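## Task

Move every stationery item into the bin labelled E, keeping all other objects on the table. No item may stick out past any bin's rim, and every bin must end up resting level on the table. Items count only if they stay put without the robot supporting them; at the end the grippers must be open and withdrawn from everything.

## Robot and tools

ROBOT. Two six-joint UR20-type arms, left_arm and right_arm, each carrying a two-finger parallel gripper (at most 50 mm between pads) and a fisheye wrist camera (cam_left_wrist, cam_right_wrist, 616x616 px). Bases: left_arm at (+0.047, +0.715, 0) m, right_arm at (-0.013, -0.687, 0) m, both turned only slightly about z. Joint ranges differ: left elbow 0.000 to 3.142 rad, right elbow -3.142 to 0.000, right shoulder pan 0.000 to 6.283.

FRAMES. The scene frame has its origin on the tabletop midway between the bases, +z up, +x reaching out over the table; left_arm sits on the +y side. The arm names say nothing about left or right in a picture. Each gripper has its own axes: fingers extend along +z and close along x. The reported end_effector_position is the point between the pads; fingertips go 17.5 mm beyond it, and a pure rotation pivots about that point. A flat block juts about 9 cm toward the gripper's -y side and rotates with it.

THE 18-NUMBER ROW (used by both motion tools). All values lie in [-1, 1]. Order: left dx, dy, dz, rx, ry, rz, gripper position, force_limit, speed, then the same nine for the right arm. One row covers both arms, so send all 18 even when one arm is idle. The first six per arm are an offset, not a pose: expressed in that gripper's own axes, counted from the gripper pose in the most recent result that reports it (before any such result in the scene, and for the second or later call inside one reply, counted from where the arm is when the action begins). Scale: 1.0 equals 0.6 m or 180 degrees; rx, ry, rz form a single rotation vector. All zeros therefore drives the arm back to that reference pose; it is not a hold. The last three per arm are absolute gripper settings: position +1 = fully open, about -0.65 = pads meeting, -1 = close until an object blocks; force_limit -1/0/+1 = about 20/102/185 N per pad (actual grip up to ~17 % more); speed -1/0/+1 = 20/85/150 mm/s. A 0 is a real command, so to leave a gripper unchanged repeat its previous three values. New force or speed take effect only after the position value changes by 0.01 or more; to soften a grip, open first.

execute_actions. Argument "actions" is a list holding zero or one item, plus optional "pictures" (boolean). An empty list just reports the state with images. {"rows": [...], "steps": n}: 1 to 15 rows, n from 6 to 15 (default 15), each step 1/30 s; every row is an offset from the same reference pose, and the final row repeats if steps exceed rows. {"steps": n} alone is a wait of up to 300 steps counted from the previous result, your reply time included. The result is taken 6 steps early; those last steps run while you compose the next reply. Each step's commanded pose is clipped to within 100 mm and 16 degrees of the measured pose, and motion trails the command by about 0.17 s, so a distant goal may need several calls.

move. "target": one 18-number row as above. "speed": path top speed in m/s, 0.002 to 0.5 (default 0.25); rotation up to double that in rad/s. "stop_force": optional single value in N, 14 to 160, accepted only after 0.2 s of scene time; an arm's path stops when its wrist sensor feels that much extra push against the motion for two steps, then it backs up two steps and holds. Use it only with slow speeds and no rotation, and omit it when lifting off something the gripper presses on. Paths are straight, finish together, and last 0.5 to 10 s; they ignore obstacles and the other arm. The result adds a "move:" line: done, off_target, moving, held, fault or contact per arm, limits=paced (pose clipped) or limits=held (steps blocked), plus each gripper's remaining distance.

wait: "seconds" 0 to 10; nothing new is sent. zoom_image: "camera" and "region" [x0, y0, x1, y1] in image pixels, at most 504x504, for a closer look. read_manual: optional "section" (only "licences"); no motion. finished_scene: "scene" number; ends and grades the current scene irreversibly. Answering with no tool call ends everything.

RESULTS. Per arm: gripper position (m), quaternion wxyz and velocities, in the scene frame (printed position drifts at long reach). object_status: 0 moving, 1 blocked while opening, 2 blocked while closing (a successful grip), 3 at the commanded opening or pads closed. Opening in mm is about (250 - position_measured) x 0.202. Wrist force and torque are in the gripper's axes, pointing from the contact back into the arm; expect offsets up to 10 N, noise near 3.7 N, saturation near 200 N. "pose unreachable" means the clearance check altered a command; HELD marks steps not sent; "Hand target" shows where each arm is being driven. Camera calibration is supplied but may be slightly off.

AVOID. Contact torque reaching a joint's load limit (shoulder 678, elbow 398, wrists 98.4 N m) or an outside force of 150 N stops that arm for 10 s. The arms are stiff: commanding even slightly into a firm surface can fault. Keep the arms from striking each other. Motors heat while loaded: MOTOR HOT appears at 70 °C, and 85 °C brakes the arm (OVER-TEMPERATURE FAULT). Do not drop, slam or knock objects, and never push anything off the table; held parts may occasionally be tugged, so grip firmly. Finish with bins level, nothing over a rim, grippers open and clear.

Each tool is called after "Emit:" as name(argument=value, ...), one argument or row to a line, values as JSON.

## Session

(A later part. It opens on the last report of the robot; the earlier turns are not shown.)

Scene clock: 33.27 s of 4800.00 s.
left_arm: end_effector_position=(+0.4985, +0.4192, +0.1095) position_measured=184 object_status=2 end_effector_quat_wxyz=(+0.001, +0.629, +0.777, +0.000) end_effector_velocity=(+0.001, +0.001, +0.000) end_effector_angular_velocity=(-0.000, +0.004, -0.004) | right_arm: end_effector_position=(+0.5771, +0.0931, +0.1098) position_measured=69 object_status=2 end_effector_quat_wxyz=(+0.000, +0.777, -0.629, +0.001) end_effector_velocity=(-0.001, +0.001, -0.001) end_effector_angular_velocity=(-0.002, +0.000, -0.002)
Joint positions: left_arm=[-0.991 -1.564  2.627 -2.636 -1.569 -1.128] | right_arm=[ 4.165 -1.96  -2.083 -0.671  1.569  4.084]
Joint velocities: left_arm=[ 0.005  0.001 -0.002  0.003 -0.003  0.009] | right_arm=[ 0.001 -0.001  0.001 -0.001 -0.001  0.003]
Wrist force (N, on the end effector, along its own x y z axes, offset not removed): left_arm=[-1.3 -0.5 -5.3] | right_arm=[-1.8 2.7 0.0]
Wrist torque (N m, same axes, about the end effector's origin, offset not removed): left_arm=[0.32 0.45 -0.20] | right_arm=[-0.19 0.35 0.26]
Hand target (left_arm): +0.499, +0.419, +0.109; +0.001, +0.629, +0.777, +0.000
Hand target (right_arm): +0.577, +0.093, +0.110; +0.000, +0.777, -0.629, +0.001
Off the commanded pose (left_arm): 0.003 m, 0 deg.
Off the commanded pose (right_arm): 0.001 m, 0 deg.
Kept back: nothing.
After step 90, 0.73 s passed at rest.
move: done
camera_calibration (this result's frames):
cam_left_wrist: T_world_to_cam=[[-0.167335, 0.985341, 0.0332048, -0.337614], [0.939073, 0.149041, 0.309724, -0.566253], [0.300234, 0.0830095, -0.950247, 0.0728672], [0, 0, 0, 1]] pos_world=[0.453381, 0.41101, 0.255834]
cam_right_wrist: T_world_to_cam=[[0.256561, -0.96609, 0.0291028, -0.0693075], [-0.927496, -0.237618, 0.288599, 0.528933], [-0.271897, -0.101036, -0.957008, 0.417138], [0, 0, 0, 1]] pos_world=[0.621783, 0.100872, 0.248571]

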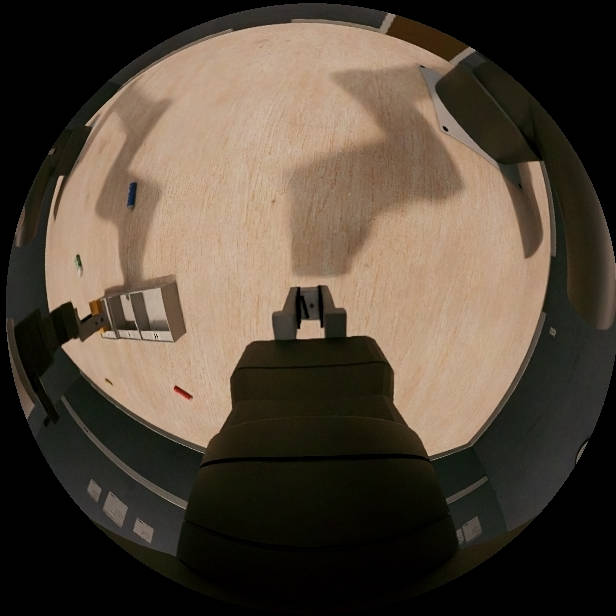

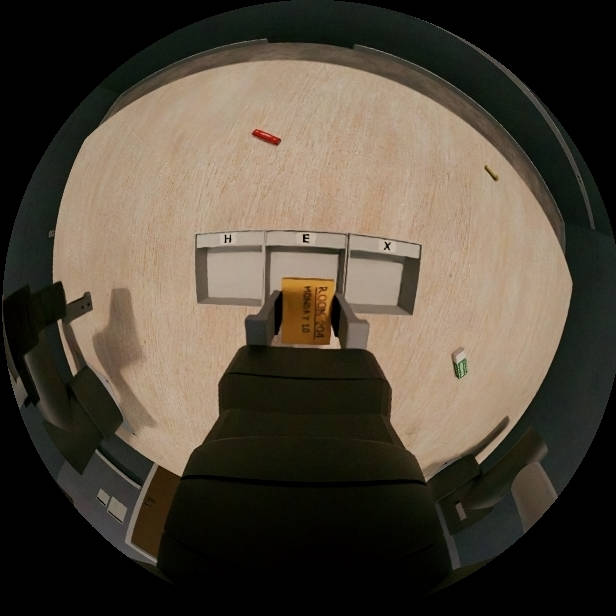

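Emit:
move(
  target=[0,0,0,0,0,0,-1,-0.5,0.5, 0.007,-0.028,0.065,0,0,0,-1,-0.5,0.5],
  speed=0.2,
)

Emit:
zoom_image(
  camera="cam_right_wrist",
  region=[210, 220, 410, 360],
)

Scene clock: 35.27 s of 4800.00 s.
left_arm: end_effector_position=(+0.4985, +0.4192, +0.1094) position_measured=184 object_status=2 end_effector_quat_wxyz=(+0.001, +0.629, +0.777, +0.000) end_effector_velocity=(+0.000, -0.000, +0.001) end_effector_angular_velocity=(-0.001, -0.001, +0.000) | right_arm: end_effector_position=(+0.5944, +0.0925, +0.0709) position_measured=69 object_status=2 end_effector_quat_wxyz=(+0.000, +0.777, -0.629, +0.001) end_effector_velocity=(+0.001, +0.001, -0.001) end_effector_angular_velocity=(+0.001, -0.001, -0.000)
Joint positions: left_arm=[-0.991 -1.564  2.627 -2.636 -1.569 -1.128] | right_arm=[ 4.149 -2.01  -2.083 -0.621  1.568  4.067]
Joint velocities: left_arm=[ 0.    -0.001  0.    -0.     0.    -0.   ] | right_arm=[-0.001 -0.001  0.     0.003 -0.    -0.   ]
Wrist force (N, on the end effector, along its own x y z axes, offset not removed): left_arm=[-0.7 -0.7 -4.3] | right_arm=[-3.0 5.7 -9.4]
Wrist torque (N m, same axes, about the end effector's origin, offset not removed): left_arm=[0.30 0.40 -0.13] | right_arm=[0.26 0.56 0.36]
Hand target (left_arm): +0.499, +0.419, +0.109; +0.001, +0.629, +0.777, +0.000
Hand target (right_arm): +0.594, +0.093, +0.071; +0.000, +0.777, -0.629, +0.001
Off the commanded pose (left_arm): 0.000 m, 0 deg.
Off the commanded pose (right_arm): 0.000 m, 0 deg.
Kept back: nothing.
move: done
camera_calibration (this result's frames):
cam_left_wrist: T_world_to_cam=[[-0.167329, 0.98534, 0.0332697, -0.337605], [0.939089, 0.149018, 0.309685, -0.56625], [0.300188, 0.0830626, -0.950257, 0.0728384], [0, 0, 0, 1]] pos_world=[0.453403, 0.410987, 0.255807]
cam_right_wrist: T_world_to_cam=[[0.256565, -0.966088, 0.0291352, -0.0732158], [-0.92749, -0.23761, 0.288625, 0.556046], [-0.271915, -0.101074, -0.956999, 0.384612], [0, 0, 0, 1]] pos_world=[0.639093, 0.100264, 0.209717]

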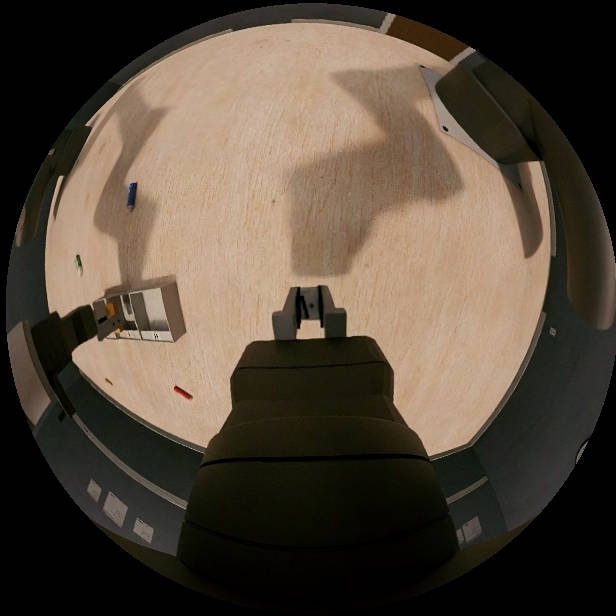

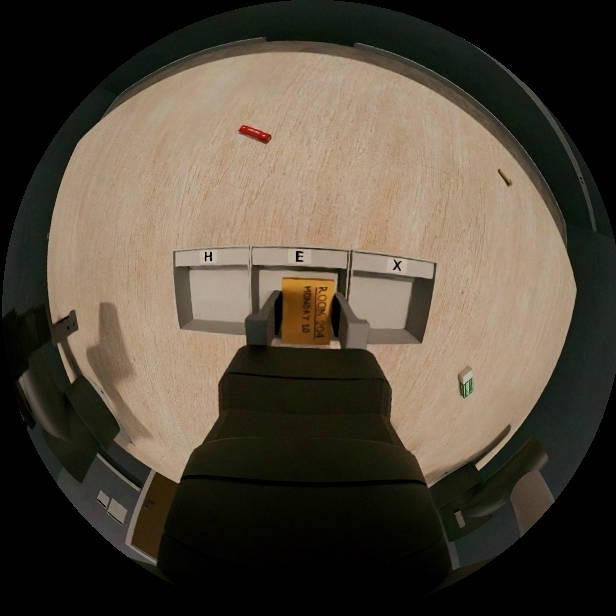

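Region (210, 220, 410, 360) of cam_right_wrist's 616x616 image, scaled by 2.520, with more detail than that image has; it fills the top 353 rows of this view, and the rest is white.

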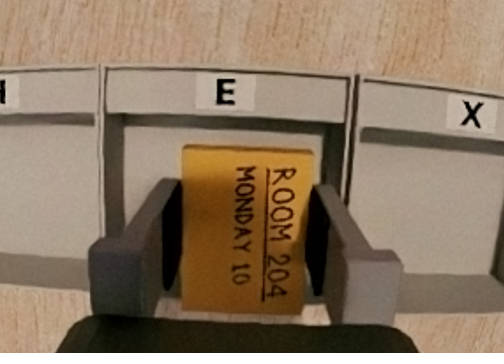

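Emit:
move(
  target=[0,0,0,0,0,0,-1,-0.5,0.5, 0,0,0.0775,0,0,0,-1,-0.5,0.5],
  speed=0.08,
)

Scene clock: 36.60 s of 4800.00 s.
left_arm: end_effector_position=(+0.4985, +0.4192, +0.1095) position_measured=184 object_status=2 end_effector_quat_wxyz=(+0.001, +0.629, +0.777, +0.000) end_effector_velocity=(-0.000, -0.001, +0.000) end_effector_angular_velocity=(-0.000, -0.001, -0.001) | right_arm: end_effector_position=(+0.5946, +0.0926, +0.0250) position_measured=69 object_status=2 end_effector_quat_wxyz=(+0.000, +0.777, -0.629, +0.001) end_effector_velocity=(-0.000, -0.000, -0.002) end_effector_angular_velocity=(+0.000, -0.000, +0.000)
Joint positions: left_arm=[-0.991 -1.564  2.627 -2.636 -1.569 -1.128] | right_arm=[ 4.148 -2.061 -2.097 -0.556  1.568  4.067]
Joint velocities: left_arm=[-0.001 -0.001 -0.    -0.     0.    -0.001] | right_arm=[-0.    -0.002 -0.001  0.003  0.    -0.   ]
Wrist force (N, on the end effector, along its own x y z axes, offset not removed): left_arm=[-1.2 -0.7 -4.6] | right_arm=[26.1 28.8 -91.4]
Wrist torque (N m, same axes, about the end effector's origin, offset not removed): left_arm=[0.24 0.44 -0.15] | right_arm=[-0.14 0.29 0.15]
Hand target (left_arm): +0.499, +0.419, +0.109; +0.001, +0.629, +0.777, +0.000
Hand target (right_arm): +0.595, +0.092, +0.024; +0.000, +0.777, -0.629, +0.001
Off the commanded pose (left_arm): 0.000 m, 0 deg.
Off the commanded pose (right_arm): 0.001 m, 0 deg.
Kept back: nothing.
move: done
camera_calibration (this result's frames):
cam_left_wrist: T_world_to_cam=[[-0.167335, 0.985341, 0.0332106, -0.33761], [0.939074, 0.149039, 0.309721, -0.566254], [0.300231, 0.0830144, -0.950247, 0.0728636], [0, 0, 0, 1]] pos_world=[0.453385, 0.411006, 0.255831]
cam_right_wrist: T_world_to_cam=[[0.256542, -0.966103, 0.0288261, -0.0717629], [-0.927543, -0.237698, 0.288381, 0.569534], [-0.271754, -0.100719, -0.957082, 0.340562], [0, 0, 0, 1]] pos_world=[0.639226, 0.100348, 0.163771]

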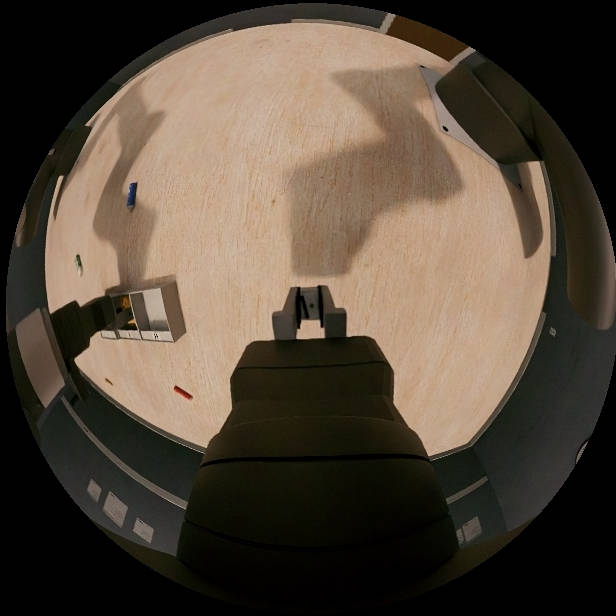

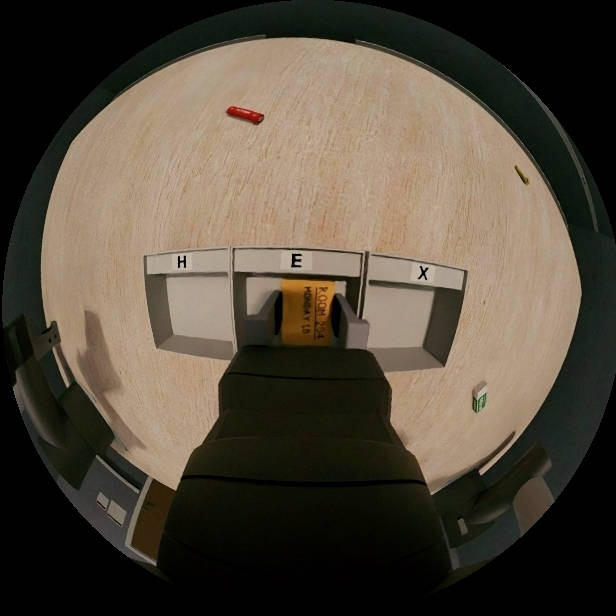

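Pressing 90 N; back off and release.

Emit:
move(
  target=[0,0,0,0,0,0,-1,-0.5,0.5, 0,0,-0.004,0,0,0,0.7,-0.5,0.5],
  speed=0.05,
)

Emit:
zoom_image(
  camera="cam_right_wrist",
  region=[210, 230, 410, 370],
)

Scene clock: 37.60 s of 4800.00 s.
left_arm: end_effector_position=(+0.4985, +0.4192, +0.1095) position_measured=184 object_status=2 end_effector_quat_wxyz=(+0.001, +0.629, +0.777, +0.000) end_effector_velocity=(-0.000, +0.000, -0.001) end_effector_angular_velocity=(+0.001, +0.001, -0.000) | right_arm: end_effector_position=(+0.5946, +0.0926, +0.0272) position_measured=48 object_status=3 end_effector_quat_wxyz=(+0.000, +0.777, -0.629, +0.001) end_effector_velocity=(+0.000, +0.000, +0.001) end_effector_angular_velocity=(-0.001, -0.000, -0.000)
Joint positions: left_arm=[-0.991 -1.564  2.627 -2.636 -1.569 -1.128] | right_arm=[ 4.148 -2.058 -2.096 -0.559  1.568  4.067]
Joint velocities: left_arm=[-0.     0.001  0.     0.    -0.     0.   ] | right_arm=[-0.     0.001  0.001 -0.002 -0.001  0.   ]
Wrist force (N, on the end effector, along its own x y z axes, offset not removed): left_arm=[-1.6 -0.8 -4.7] | right_arm=[-5.2 -3.9 -5.3]
Wrist torque (N m, same axes, about the end effector's origin, offset not removed): left_arm=[0.29 0.50 -0.14] | right_arm=[-1.45 1.05 0.24]
Hand target (left_arm): +0.499, +0.419, +0.109; +0.001, +0.629, +0.777, +0.000
Hand target (right_arm): +0.595, +0.093, +0.027; +0.000, +0.777, -0.629, +0.001
Off the commanded pose (left_arm): 0.000 m, 0 deg.
Off the commanded pose (right_arm): 0.000 m, 0 deg.
Kept back: nothing.
move: done
camera_calibration (this result's frames):
cam_left_wrist: T_world_to_cam=[[-0.167335, 0.98534, 0.033223, -0.337613], [0.939077, 0.149036, 0.309714, -0.56625], [0.300223, 0.0830249, -0.950249, 0.0728569], [0, 0, 0, 1]] pos_world=[0.453385, 0.411006, 0.255824]
cam_right_wrist: T_world_to_cam=[[0.256563, -0.966094, 0.0289327, -0.0718749], [-0.927521, -0.23768, 0.288465, 0.568857], [-0.271808, -0.100845, -0.957053, 0.342718], [0, 0, 0, 1]] pos_world=[0.639221, 0.10033, 0.165983]

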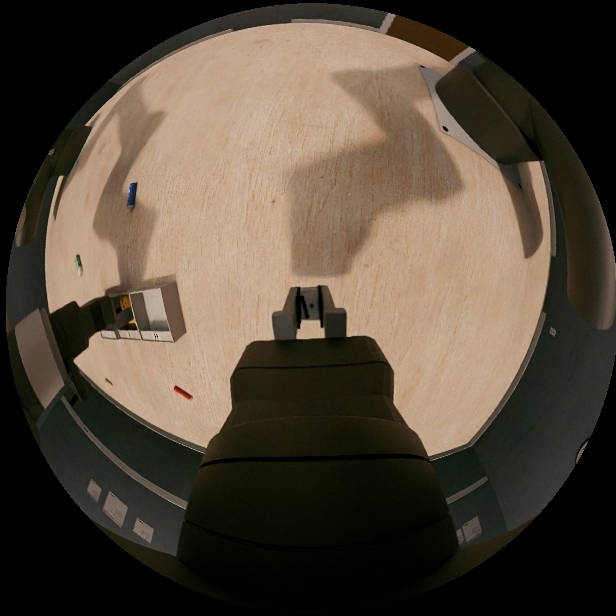

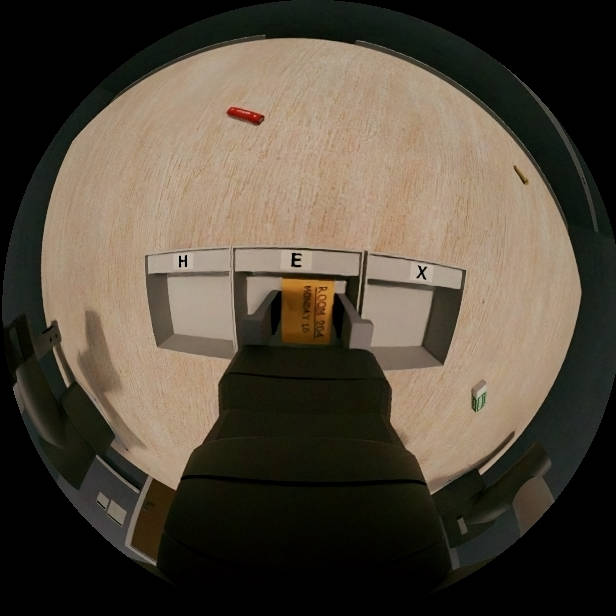

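Region (210, 230, 410, 370) of cam_right_wrist's 616x616 image, scaled by 2.520, with more detail than that image has; it fills the top 353 rows of this view, and the rest is white.

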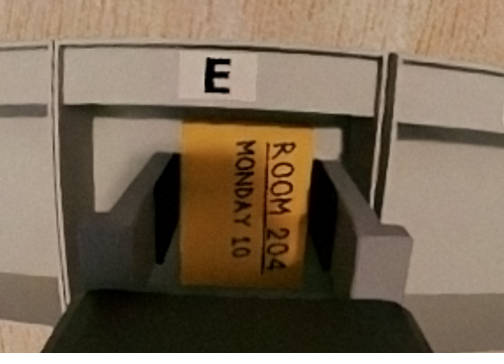

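Emit:
move(
  target=[-0.1,0,0,0,0,0,-1,-0.5,0.5, 0,0,-0.08,0,0,0,0.7,-0.5,0.5],
  speed=0.25,
)

Emit:
move(
  target=[-0.4167,0.0365,0.041,0,0,0,-1,-0.5,0.5, 0.4593,0.2248,0.008,0,0,-0.189,1,-0.5,0.5],
  speed=0.35,
)

Emit:
zoom_image(
  camera="cam_left_wrist",
  region=[210, 220, 410, 360],
)

Emit:
zoom_image(
  camera="cam_right_wrist",
  region=[250, 250, 370, 350],
)

Scene clock: 39.43 s of 4800.00 s.
left_arm: end_effector_position=(+0.5110, +0.3607, +0.1097) position_measured=184 object_status=2 end_effector_quat_wxyz=(+0.001, +0.629, +0.777, +0.001) end_effector_velocity=(+0.001, -0.002, -0.000) end_effector_angular_velocity=(-0.000, +0.000, -0.000) | right_arm: end_effector_position=(+0.5945, +0.0925, +0.0750) position_measured=48 object_status=3 end_effector_quat_wxyz=(+0.000, +0.777, -0.629, +0.001) end_effector_velocity=(+0.000, +0.000, +0.002) end_effector_angular_velocity=(-0.000, -0.001, -0.000)
Joint positions: left_arm=[-1.037 -1.515  2.573 -2.631 -1.569 -1.173] | right_arm=[ 4.148 -2.005 -2.081 -0.626  1.568  4.067]
Joint velocities: left_arm=[-0.     0.002 -0.002 -0.    -0.    -0.   ] | right_arm=[ 0.     0.002  0.001 -0.002 -0.001  0.   ]
Wrist force (N, on the end effector, along its own x y z axes, offset not removed): left_arm=[1.0 -0.7 -4.7] | right_arm=[1.6 1.5 -7.1]
Wrist torque (N m, same axes, about the end effector's origin, offset not removed): left_arm=[0.27 -0.04 -0.22] | right_arm=[-0.35 -0.32 0.14]
Hand target (left_arm): +0.511, +0.361, +0.110; +0.001, +0.629, +0.777, +0.001
Hand target (right_arm): +0.594, +0.093, +0.075; +0.000, +0.777, -0.629, +0.001
Off the commanded pose (left_arm): 0.000 m, 0 deg.
Off the commanded pose (right_arm): 0.000 m, 0 deg.
Kept back: nothing.
move: done
camera_calibration (this result's frames):
cam_left_wrist: T_world_to_cam=[[-0.167345, 0.985335, 0.0333192, -0.277922], [0.93903, 0.149002, 0.309872, -0.569295], [0.300363, 0.0831432, -0.950194, 0.0741143], [0, 0, 0, 1]] pos_world=[0.465815, 0.352511, 0.256092]
cam_right_wrist: T_world_to_cam=[[0.256513, -0.966108, 0.0289236, -0.0732935], [-0.927535, -0.237635, 0.288458, 0.55501], [-0.271808, -0.100821, -0.957056, 0.388485], [0, 0, 0, 1]] pos_world=[0.639185, 0.100248, 0.213824]

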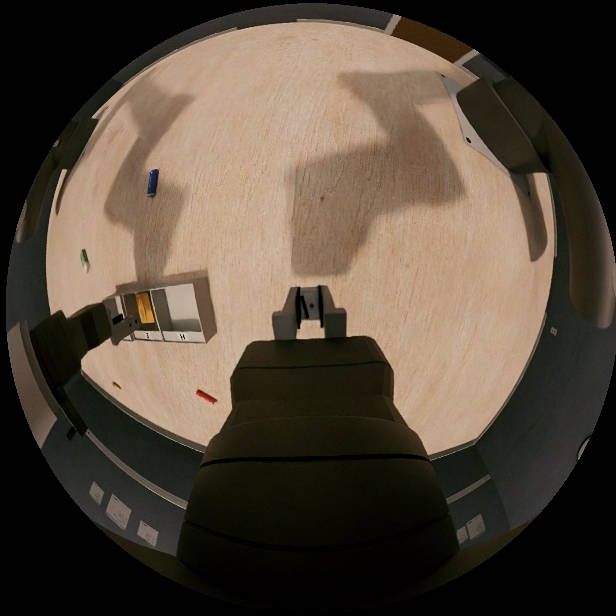

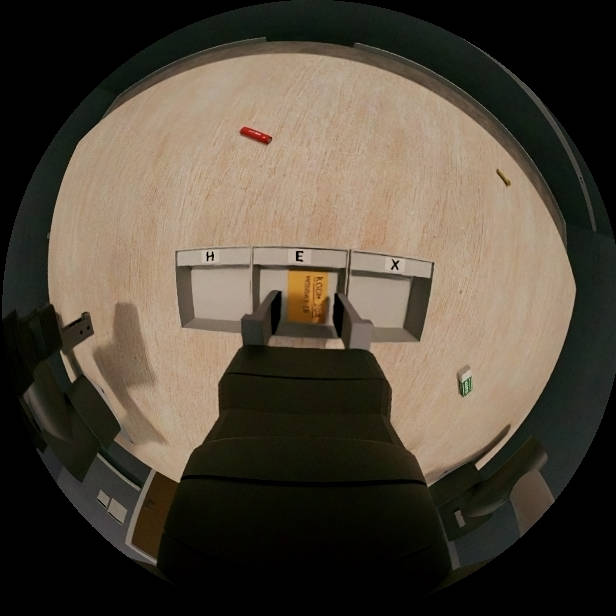

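Scene clock: 40.93 s of 4800.00 s.
left_arm: end_effector_position=(+0.5844, +0.1207, +0.0863) position_measured=184 object_status=2 end_effector_quat_wxyz=(+0.001, +0.629, +0.777, +0.001) end_effector_velocity=(+0.000, -0.002, -0.001) end_effector_angular_velocity=(+0.001, -0.001, -0.001) | right_arm: end_effector_position=(+0.5198, -0.2050, +0.0699) position_measured=3 object_status=3 end_effector_quat_wxyz=(+0.001, +0.927, -0.375, +0.001) end_effector_velocity=(-0.000, -0.001, -0.000) end_effector_angular_velocity=(+0.000, +0.001, +0.003)
Joint positions: left_arm=[-1.133 -1.276  2.301 -2.598 -1.568 -1.27 ] | right_arm=[ 4.042 -1.789 -2.471 -0.453  1.569  3.367]
Joint velocities: left_arm=[-0.001  0.002 -0.002 -0.     0.001  0.   ] | right_arm=[-0.001  0.001 -0.001  0.     0.001 -0.004]
Wrist force (N, on the end effector, along its own x y z axes, offset not removed): left_arm=[-0.4 -1.3 -3.9] | right_arm=[-1.0 0.7 -2.1]
Wrist torque (N m, same axes, about the end effector's origin, offset not removed): left_arm=[0.17 0.32 -0.20] | right_arm=[-0.68 0.06 0.22]
Hand target (left_arm): +0.584, +0.121, +0.086; +0.001, +0.629, +0.777, +0.001
Hand target (right_arm): +0.520, -0.205, +0.070; +0.001, +0.927, -0.375, +0.001
Off the commanded pose (left_arm): 0.001 m, 0 deg.
Off the commanded pose (right_arm): 0.001 m, 0 deg.
Kept back: nothing.
move: done
camera_calibration (this result's frames):
cam_left_wrist: T_world_to_cam=[[-0.167369, 0.98533, 0.0333508, -0.0283762], [0.938896, 0.148979, 0.31029, -0.595173], [0.30077, 0.0832457, -0.950057, 0.049476], [0, 0, 0, 1]] pos_world=[0.539176, 0.112509, 0.232628]
cam_right_wrist: T_world_to_cam=[[0.752997, -0.657385, 0.0289943, -0.53616], [-0.635722, -0.715395, 0.289944, 0.166784], [-0.169863, -0.23676, -0.956604, 0.252327], [0, 0, 0, 1]] pos_world=[0.552616, -0.173406, 0.208565]

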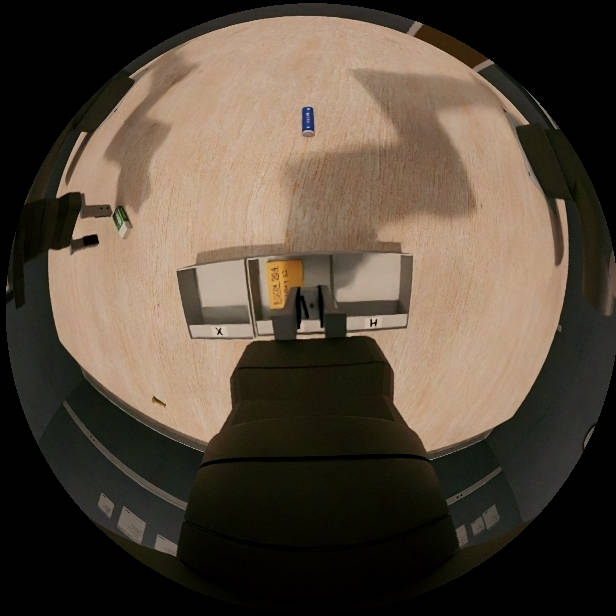

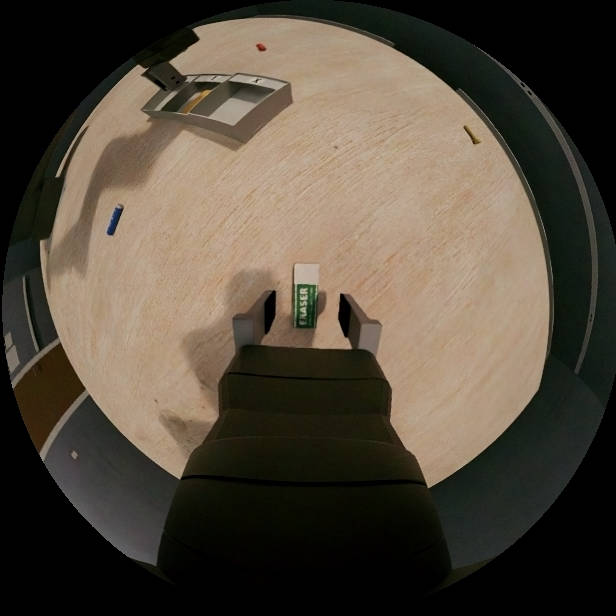

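Region (210, 220, 410, 360) of cam_left_wrist's 616x616 image, scaled by 2.520, with more detail than that image has; it fills the top 353 rows of this view, and the rest is white.

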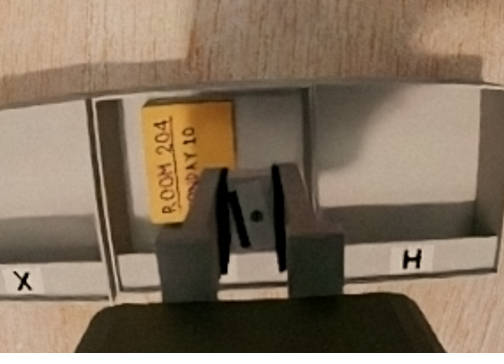

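Region (250, 250, 370, 350) of cam_right_wrist's 616x616 image, scaled by 4.200, with more detail than that image has.

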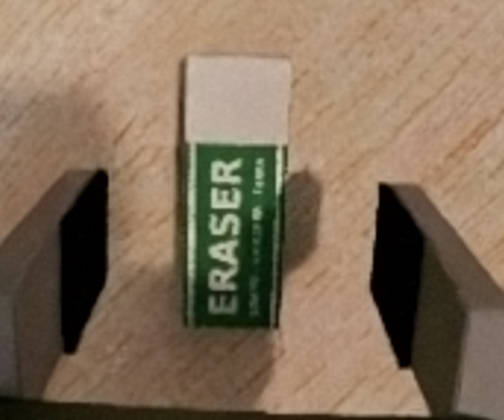

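Emit:
move(
  target=[0.0085,0,0.08,0,0,0,-1,-0.5,0.5, -0.004,0.003,0.0815,0,0,0,1,-0.5,0.5],
  speed=0.1,
)

Emit:
zoom_image(
  camera="cam_left_wrist",
  region=[210, 220, 410, 360],
)

Scene clock: 42.40 s of 4800.00 s.
left_arm: end_effector_position=(+0.5835, +0.1256, +0.0385) position_measured=184 object_status=2 end_effector_quat_wxyz=(+0.001, +0.629, +0.777, +0.001) end_effector_velocity=(+0.000, +0.001, -0.002) end_effector_angular_velocity=(+0.001, +0.001, +0.001) | right_arm: end_effector_position=(+0.5169, -0.2046, +0.0211) position_measured=3 object_status=3 end_effector_quat_wxyz=(+0.001, +0.927, -0.375, +0.001) end_effector_velocity=(-0.000, +0.000, -0.001) end_effector_angular_velocity=(+0.001, +0.001, +0.000)
Joint positions: left_arm=[-1.131 -1.213  2.325 -2.685 -1.568 -1.268] | right_arm=[ 4.046 -1.873 -2.494 -0.346  1.569  3.371]
Joint velocities: left_arm=[ 0.001  0.003  0.001 -0.002 -0.001  0.   ] | right_arm=[ 0.    -0.002 -0.001  0.004  0.001 -0.   ]
Wrist force (N, on the end effector, along its own x y z axes, offset not removed): left_arm=[0.1 -0.3 -6.5] | right_arm=[-3.1 2.4 -6.1]
Wrist torque (N m, same axes, about the end effector's origin, offset not removed): left_arm=[0.30 0.19 -0.22] | right_arm=[-0.23 0.54 0.12]
Hand target (left_arm): +0.583, +0.126, +0.038; +0.001, +0.629, +0.777, +0.001
Hand target (right_arm): +0.517, -0.205, +0.021; +0.001, +0.927, -0.375, +0.001
Off the commanded pose (left_arm): 0.000 m, 0 deg.
Off the commanded pose (right_arm): 0.000 m, 0 deg.
Kept back: nothing.
move: done
camera_calibration (this result's frames):
cam_left_wrist: T_world_to_cam=[[-0.167371, 0.98533, 0.0333367, -0.0316828], [0.938892, 0.148984, 0.310299, -0.580175], [0.30078, 0.0832346, -0.950054, 0.00391424], [0, 0, 0, 1]] pos_world=[0.538242, 0.117329, 0.184803]
cam_right_wrist: T_world_to_cam=[[0.752995, -0.657389, 0.0289512, -0.532317], [-0.635711, -0.715394, 0.28997, 0.179346], [-0.169912, -0.236751, -0.956598, 0.205357], [0, 0, 0, 1]] pos_world=[0.549737, -0.173018, 0.15985]

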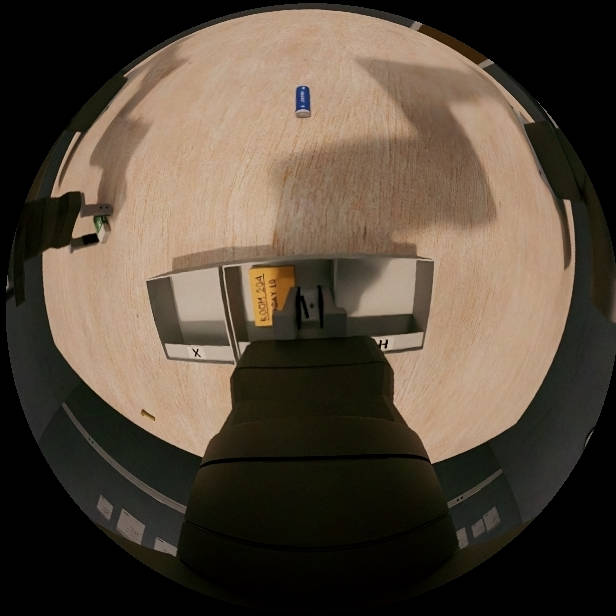

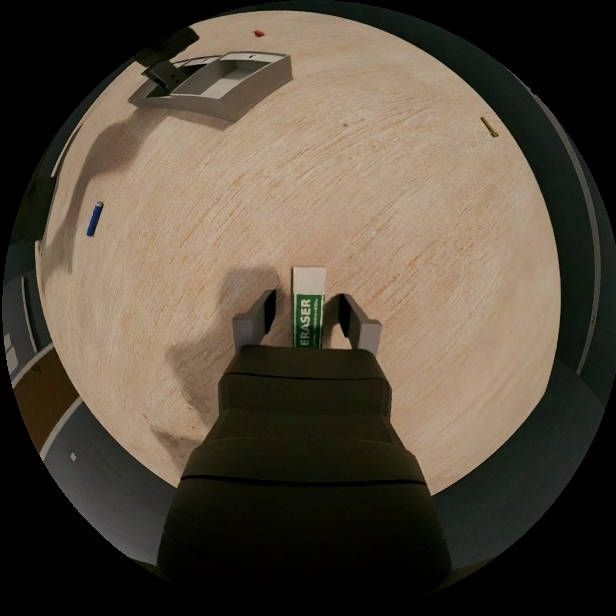

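Region (210, 220, 410, 360) of cam_left_wrist's 616x616 image, scaled by 2.520, with more detail than that image has; it fills the top 353 rows of this view, and the rest is white.

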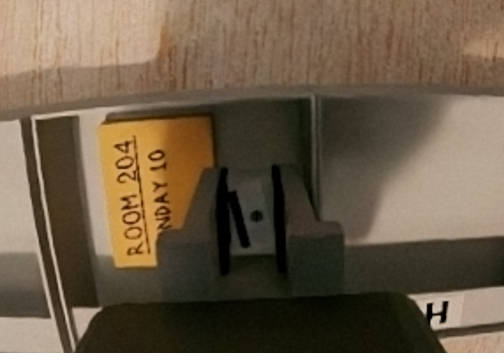

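Emit:
move(
  target=[0,0,0,0,0,0,-0.1,-0.5,0, 0,0,0,0,0,0,-1,-0.5,0.5],
)

Emit:
move(
  target=[0,0,-0.07,0,0,0,-0.1,-0.5,0, 0,0,-0.1,0,0,0,-1,-0.5,0.5],
)

Emit:
zoom_image(
  camera="cam_left_wrist",
  region=[210, 220, 410, 360],
)

Scene clock: 43.60 s of 4800.00 s.
left_arm: end_effector_position=(+0.5835, +0.1256, +0.0384) position_measured=167 object_status=3 end_effector_quat_wxyz=(+0.001, +0.629, +0.777, +0.001) end_effector_velocity=(+0.001, +0.001, -0.000) end_effector_angular_velocity=(+0.001, +0.001, +0.001) | right_arm: end_effector_position=(+0.5169, -0.2046, +0.0210) position_measured=144 object_status=2 end_effector_quat_wxyz=(+0.001, +0.927, -0.375, +0.001) end_effector_velocity=(-0.000, -0.000, -0.000) end_effector_angular_velocity=(-0.001, +0.001, +0.001)
Joint positions: left_arm=[-1.131 -1.213  2.325 -2.685 -1.568 -1.268] | right_arm=[ 4.046 -1.873 -2.494 -0.346  1.569  3.371]
Joint velocities: left_arm=[ 0.001  0.    -0.     0.001 -0.    -0.   ] | right_arm=[ 0.     0.    -0.    -0.001  0.001 -0.001]
Wrist force (N, on the end effector, along its own x y z axes, offset not removed): left_arm=[-1.5 -0.1 -4.1] | right_arm=[2.0 -2.4 -9.9]
Wrist torque (N m, same axes, about the end effector's origin, offset not removed): left_arm=[0.43 0.41 -0.19] | right_arm=[-1.41 -0.46 0.13]
Hand target (left_arm): +0.583, +0.126, +0.038; +0.001, +0.629, +0.777, +0.001
Hand target (right_arm): +0.517, -0.205, +0.021; +0.001, +0.927, -0.375, +0.001
Off the commanded pose (left_arm): 0.000 m, 0 deg.
Off the commanded pose (right_arm): 0.000 m, 0 deg.
Kept back: nothing.
move: done
camera_calibration (this result's frames):
cam_left_wrist: T_world_to_cam=[[-0.167368, 0.985329, 0.0333991, -0.0317205], [0.938902, 0.148965, 0.310277, -0.580132], [0.30075, 0.083289, -0.950059, 0.00381322], [0, 0, 0, 1]] pos_world=[0.538232, 0.117357, 0.184684]
cam_right_wrist: T_world_to_cam=[[0.752999, -0.657382, 0.0289968, -0.532324], [-0.635697, -0.715365, 0.290072, 0.179332], [-0.169945, -0.236857, -0.956565, 0.205227], [0, 0, 0, 1]] pos_world=[0.549718, -0.173043, 0.15973]

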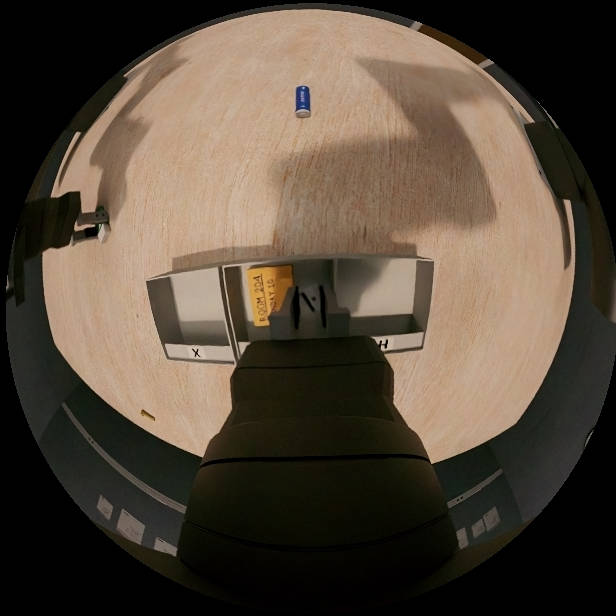

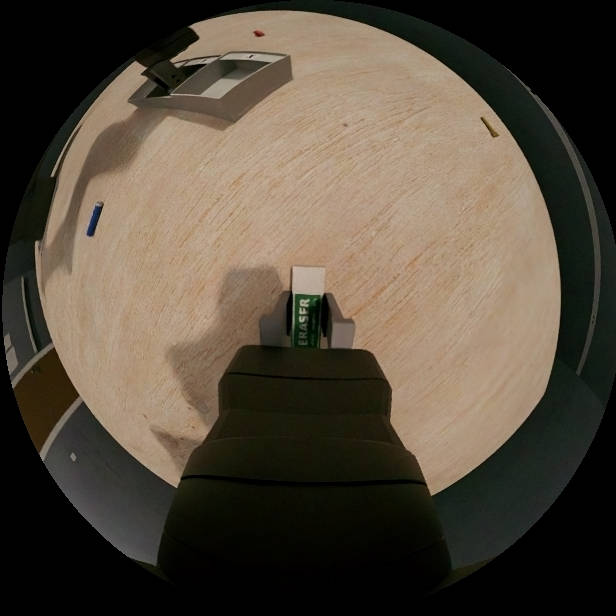

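Scene clock: 44.50 s of 4800.00 s.
left_arm: end_effector_position=(+0.5834, +0.1258, +0.0802) position_measured=167 object_status=3 end_effector_quat_wxyz=(+0.001, +0.629, +0.777, +0.001) end_effector_velocity=(-0.000, -0.000, +0.002) end_effector_angular_velocity=(-0.001, -0.000, +0.001) | right_arm: end_effector_position=(+0.5168, -0.2047, +0.0808) position_measured=144 object_status=2 end_effector_quat_wxyz=(+0.001, +0.927, -0.375, +0.001) end_effector_velocity=(-0.000, -0.000, +0.001) end_effector_angular_velocity=(-0.001, +0.001, +0.000)
Joint positions: left_arm=[-1.131 -1.272  2.31  -2.611 -1.568 -1.268] | right_arm=[ 4.046 -1.769 -2.469 -0.476  1.569  3.371]
Joint velocities: left_arm=[-0.    -0.002 -0.     0.002  0.    -0.001] | right_arm=[ 0.     0.002  0.001 -0.004  0.    -0.   ]
Wrist force (N, on the end effector, along its own x y z axes, offset not removed): left_arm=[-0.8 -1.8 -5.8] | right_arm=[3.2 -0.6 -8.7]
Wrist torque (N m, same axes, about the end effector's origin, offset not removed): left_arm=[0.05 0.39 -0.17] | right_arm=[-0.88 -0.59 0.23]
Hand target (left_arm): +0.583, +0.126, +0.080; +0.001, +0.629, +0.777, +0.001
Hand target (right_arm): +0.517, -0.205, +0.081; +0.001, +0.927, -0.375, +0.001
Off the commanded pose (left_arm): 0.000 m, 0 deg.
Off the commanded pose (right_arm): 0.000 m, 0 deg.
Kept back: nothing.
move: done
camera_calibration (this result's frames):
cam_left_wrist: T_world_to_cam=[[-0.167375, 0.985327, 0.0334239, -0.0333027], [0.938905, 0.148965, 0.310268, -0.593064], [0.300737, 0.0833131, -0.950061, 0.0435793], [0, 0, 0, 1]] pos_world=[0.538151, 0.117529, 0.226525]
cam_right_wrist: T_world_to_cam=[[0.752992, -0.65739, 0.0289902, -0.534005], [-0.63571, -0.715369, 0.290036, 0.161904], [-0.169928, -0.236824, -0.956576, 0.262396], [0, 0, 0, 1]] pos_world=[0.549614, -0.173087, 0.219524]

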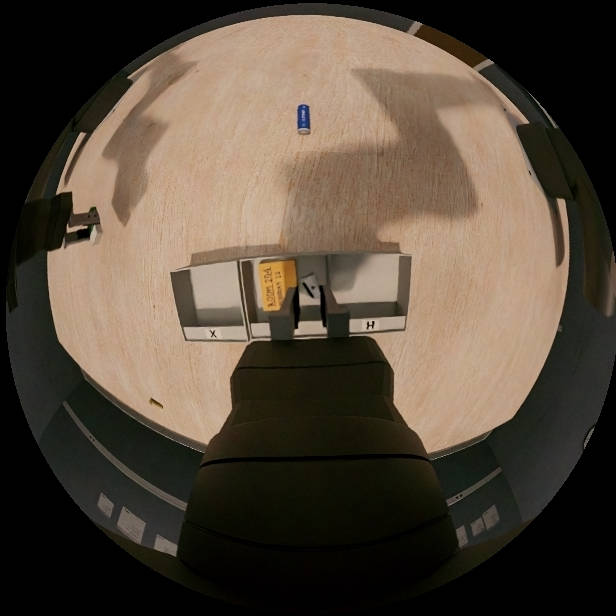

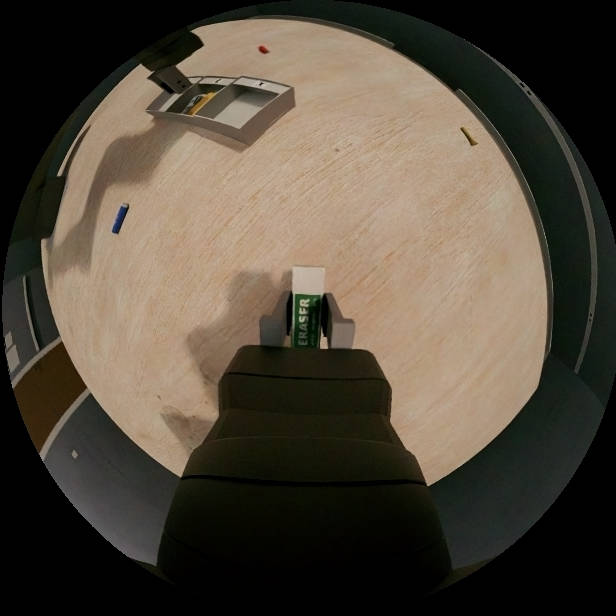

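Region (210, 220, 410, 360) of cam_left_wrist's 616x616 image, scaled by 2.520, with more detail than that image has; it fills the top 353 rows of this view, and the rest is white.

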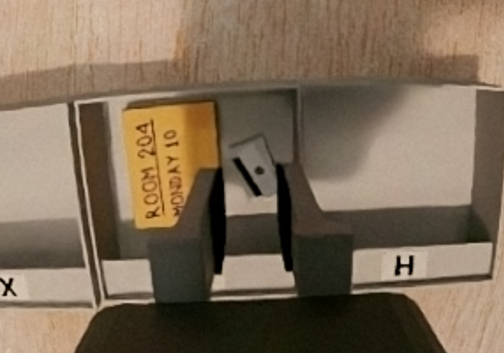

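Emit:
move(
  target=[0.557,-0.023,-0.117,0,0,0,1,-0.5,0, -0.263,-0.45,-0.002,0,0,-0.311,-1,-0.5,0.5],
  speed=0.35,
)

Emit:
zoom_image(
  camera="cam_right_wrist",
  region=[220, 210, 400, 360],
)

Scene clock: 47.07 s of 4800.00 s.
left_arm: end_effector_position=(+0.5002, +0.4498, +0.1487) position_measured=3 object_status=3 end_effector_quat_wxyz=(+0.001, +0.629, +0.777, +0.000) end_effector_velocity=(-0.000, +0.002, +0.000) end_effector_angular_velocity=(+0.001, +0.000, +0.000) | right_arm: end_effector_position=(+0.5909, +0.0991, +0.0823) position_measured=144 object_status=2 end_effector_quat_wxyz=(+0.001, +0.995, +0.104, +0.001) end_effector_velocity=(+0.001, +0.001, +0.001) end_effector_angular_velocity=(+0.000, -0.000, +0.003)
Joint positions: left_arm=[-0.952 -1.66   2.613 -2.526 -1.57  -1.088] | right_arm=[ 4.118 -2.002 -2.07  -0.641  1.569  2.467]
Joint velocities: left_arm=[ 0.002 -0.001  0.     0.002  0.     0.002] | right_arm=[-0.    -0.     0.002 -0.002 -0.    -0.003]
Wrist force (N, on the end effector, along its own x y z axes, offset not removed): left_arm=[-1.3 -0.3 -5.1] | right_arm=[-3.8 -3.4 -10.7]
Wrist torque (N m, same axes, about the end effector's origin, offset not removed): left_arm=[0.36 0.44 -0.18] | right_arm=[-1.40 0.60 0.24]
Hand target (left_arm): +0.500, +0.450, +0.149; +0.001, +0.629, +0.777, +0.000
Hand target (right_arm): +0.591, +0.099, +0.082; +0.001, +0.995, +0.104, +0.001
Off the commanded pose (left_arm): 0.001 m, 0 deg.
Off the commanded pose (right_arm): 0.001 m, 0 deg.
Kept back: nothing.
move: done
camera_calibration (this result's frames):
cam_left_wrist: T_world_to_cam=[[-0.16734, 0.985335, 0.0333662, -0.368838], [0.939153, 0.149016, 0.309493, -0.584525], [0.299982, 0.0831264, -0.950316, 0.107214], [0, 0, 0, 1]] pos_world=[0.455075, 0.44162, 0.2951]
cam_right_wrist: T_world_to_cam=[[0.966265, 0.256042, 0.0278131, -0.606583], [0.237144, -0.926638, 0.291728, -0.0690788], [0.100467, -0.275291, -0.956097, 0.192382], [0, 0, 0, 1]] pos_world=[0.583174, 0.144261, 0.220959]

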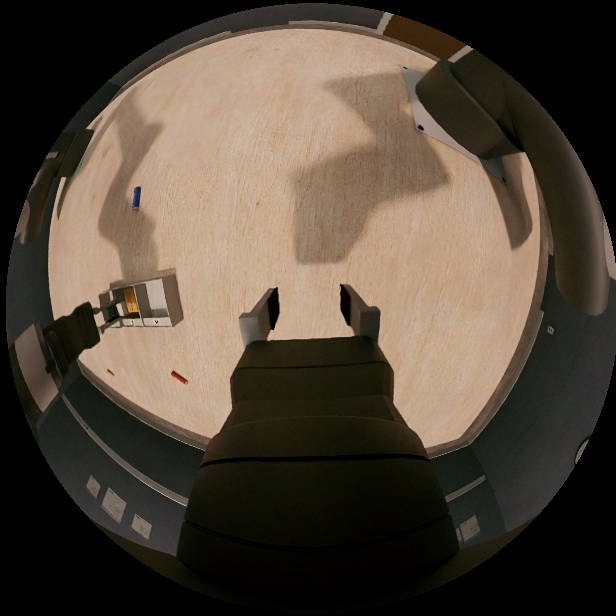

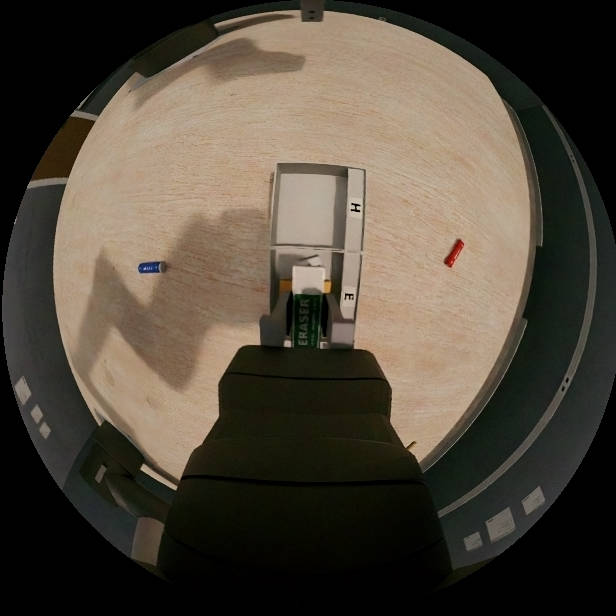

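Region (220, 210, 400, 360) of cam_right_wrist's 616x616 image, scaled by 2.800, with more detail than that image has.

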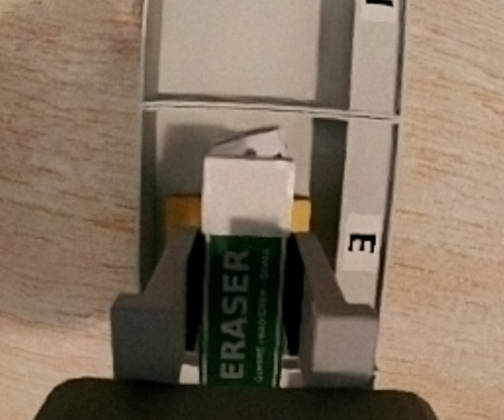

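Emit:
move(
  target=[0,0,0,0,0,0,1,-0.5,0, -0.002,-0.007,0.066,0,0,0,-1,-0.5,0.5],
  speed=0.08,
)

Emit:
zoom_image(
  camera="cam_right_wrist",
  region=[220, 210, 400, 360],
)

Scene clock: 48.20 s of 4800.00 s.
left_arm: end_effector_position=(+0.5001, +0.4499, +0.1487) position_measured=3 object_status=3 end_effector_quat_wxyz=(+0.001, +0.629, +0.777, +0.000) end_effector_velocity=(+0.000, +0.000, -0.000) end_effector_angular_velocity=(+0.000, +0.000, +0.003) | right_arm: end_effector_position=(+0.5889, +0.1030, +0.0429) position_measured=144 object_status=2 end_effector_quat_wxyz=(+0.001, +0.995, +0.104, +0.001) end_effector_velocity=(-0.000, +0.000, -0.001) end_effector_angular_velocity=(+0.001, +0.001, +0.000)
Joint positions: left_arm=[-0.952 -1.66   2.613 -2.526 -1.57  -1.088] | right_arm=[ 4.122 -2.046 -2.08  -0.587  1.569  2.47 ]
Joint velocities: left_arm=[ 0.001  0.001  0.    -0.001 -0.    -0.002] | right_arm=[ 0.    -0.002 -0.001  0.002  0.001  0.   ]
Wrist force (N, on the end effector, along its own x y z axes, offset not removed): left_arm=[-0.8 0.0 -6.6] | right_arm=[0.0 0.6 -3.3]
Wrist torque (N m, same axes, about the end effector's origin, offset not removed): left_arm=[0.40 0.39 -0.14] | right_arm=[-0.91 0.25 0.03]
Hand target (left_arm): +0.500, +0.450, +0.149; +0.001, +0.629, +0.777, +0.000
Hand target (right_arm): +0.589, +0.103, +0.043; +0.001, +0.995, +0.104, +0.001
Off the commanded pose (left_arm): 0.000 m, 0 deg.
Off the commanded pose (right_arm): 0.000 m, 0 deg.
Kept back: nothing.
move: done
camera_calibration (this result's frames):
cam_left_wrist: T_world_to_cam=[[-0.167249, 0.985349, 0.0333977, -0.36895], [0.939175, 0.148923, 0.309471, -0.584464], [0.299963, 0.083125, -0.950322, 0.107219], [0, 0, 0, 1]] pos_world=[0.455045, 0.441671, 0.295089]
cam_right_wrist: T_world_to_cam=[[0.966266, 0.256043, 0.0277878, -0.604574], [0.237153, -0.926637, 0.291722, -0.0535283], [0.100443, -0.275291, -0.956099, 0.155939], [0, 0, 0, 1]] pos_world=[0.581211, 0.148124, 0.181508]

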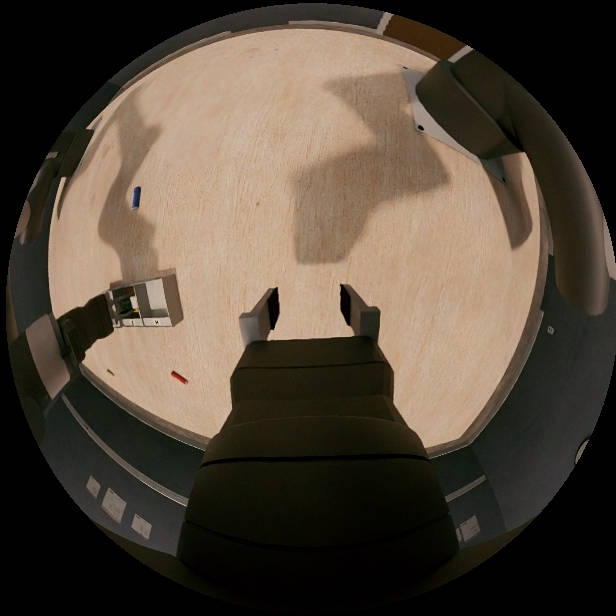

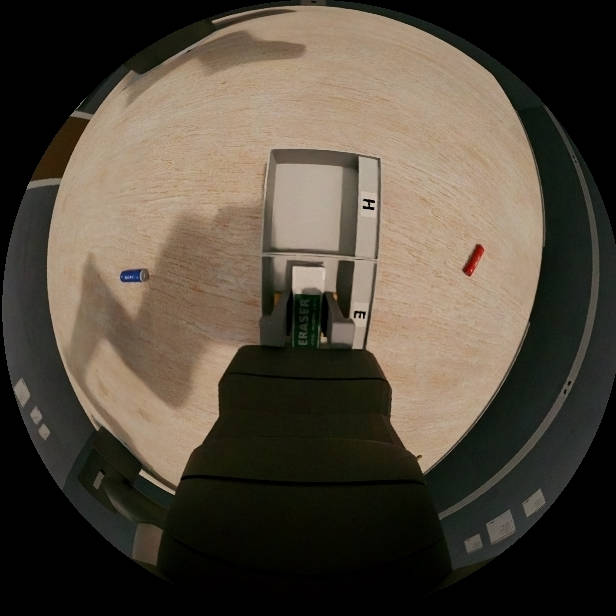

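Region (220, 210, 400, 360) of cam_right_wrist's 616x616 image, scaled by 2.800, with more detail than that image has.

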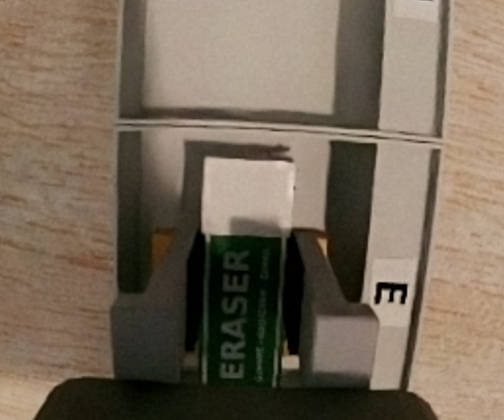

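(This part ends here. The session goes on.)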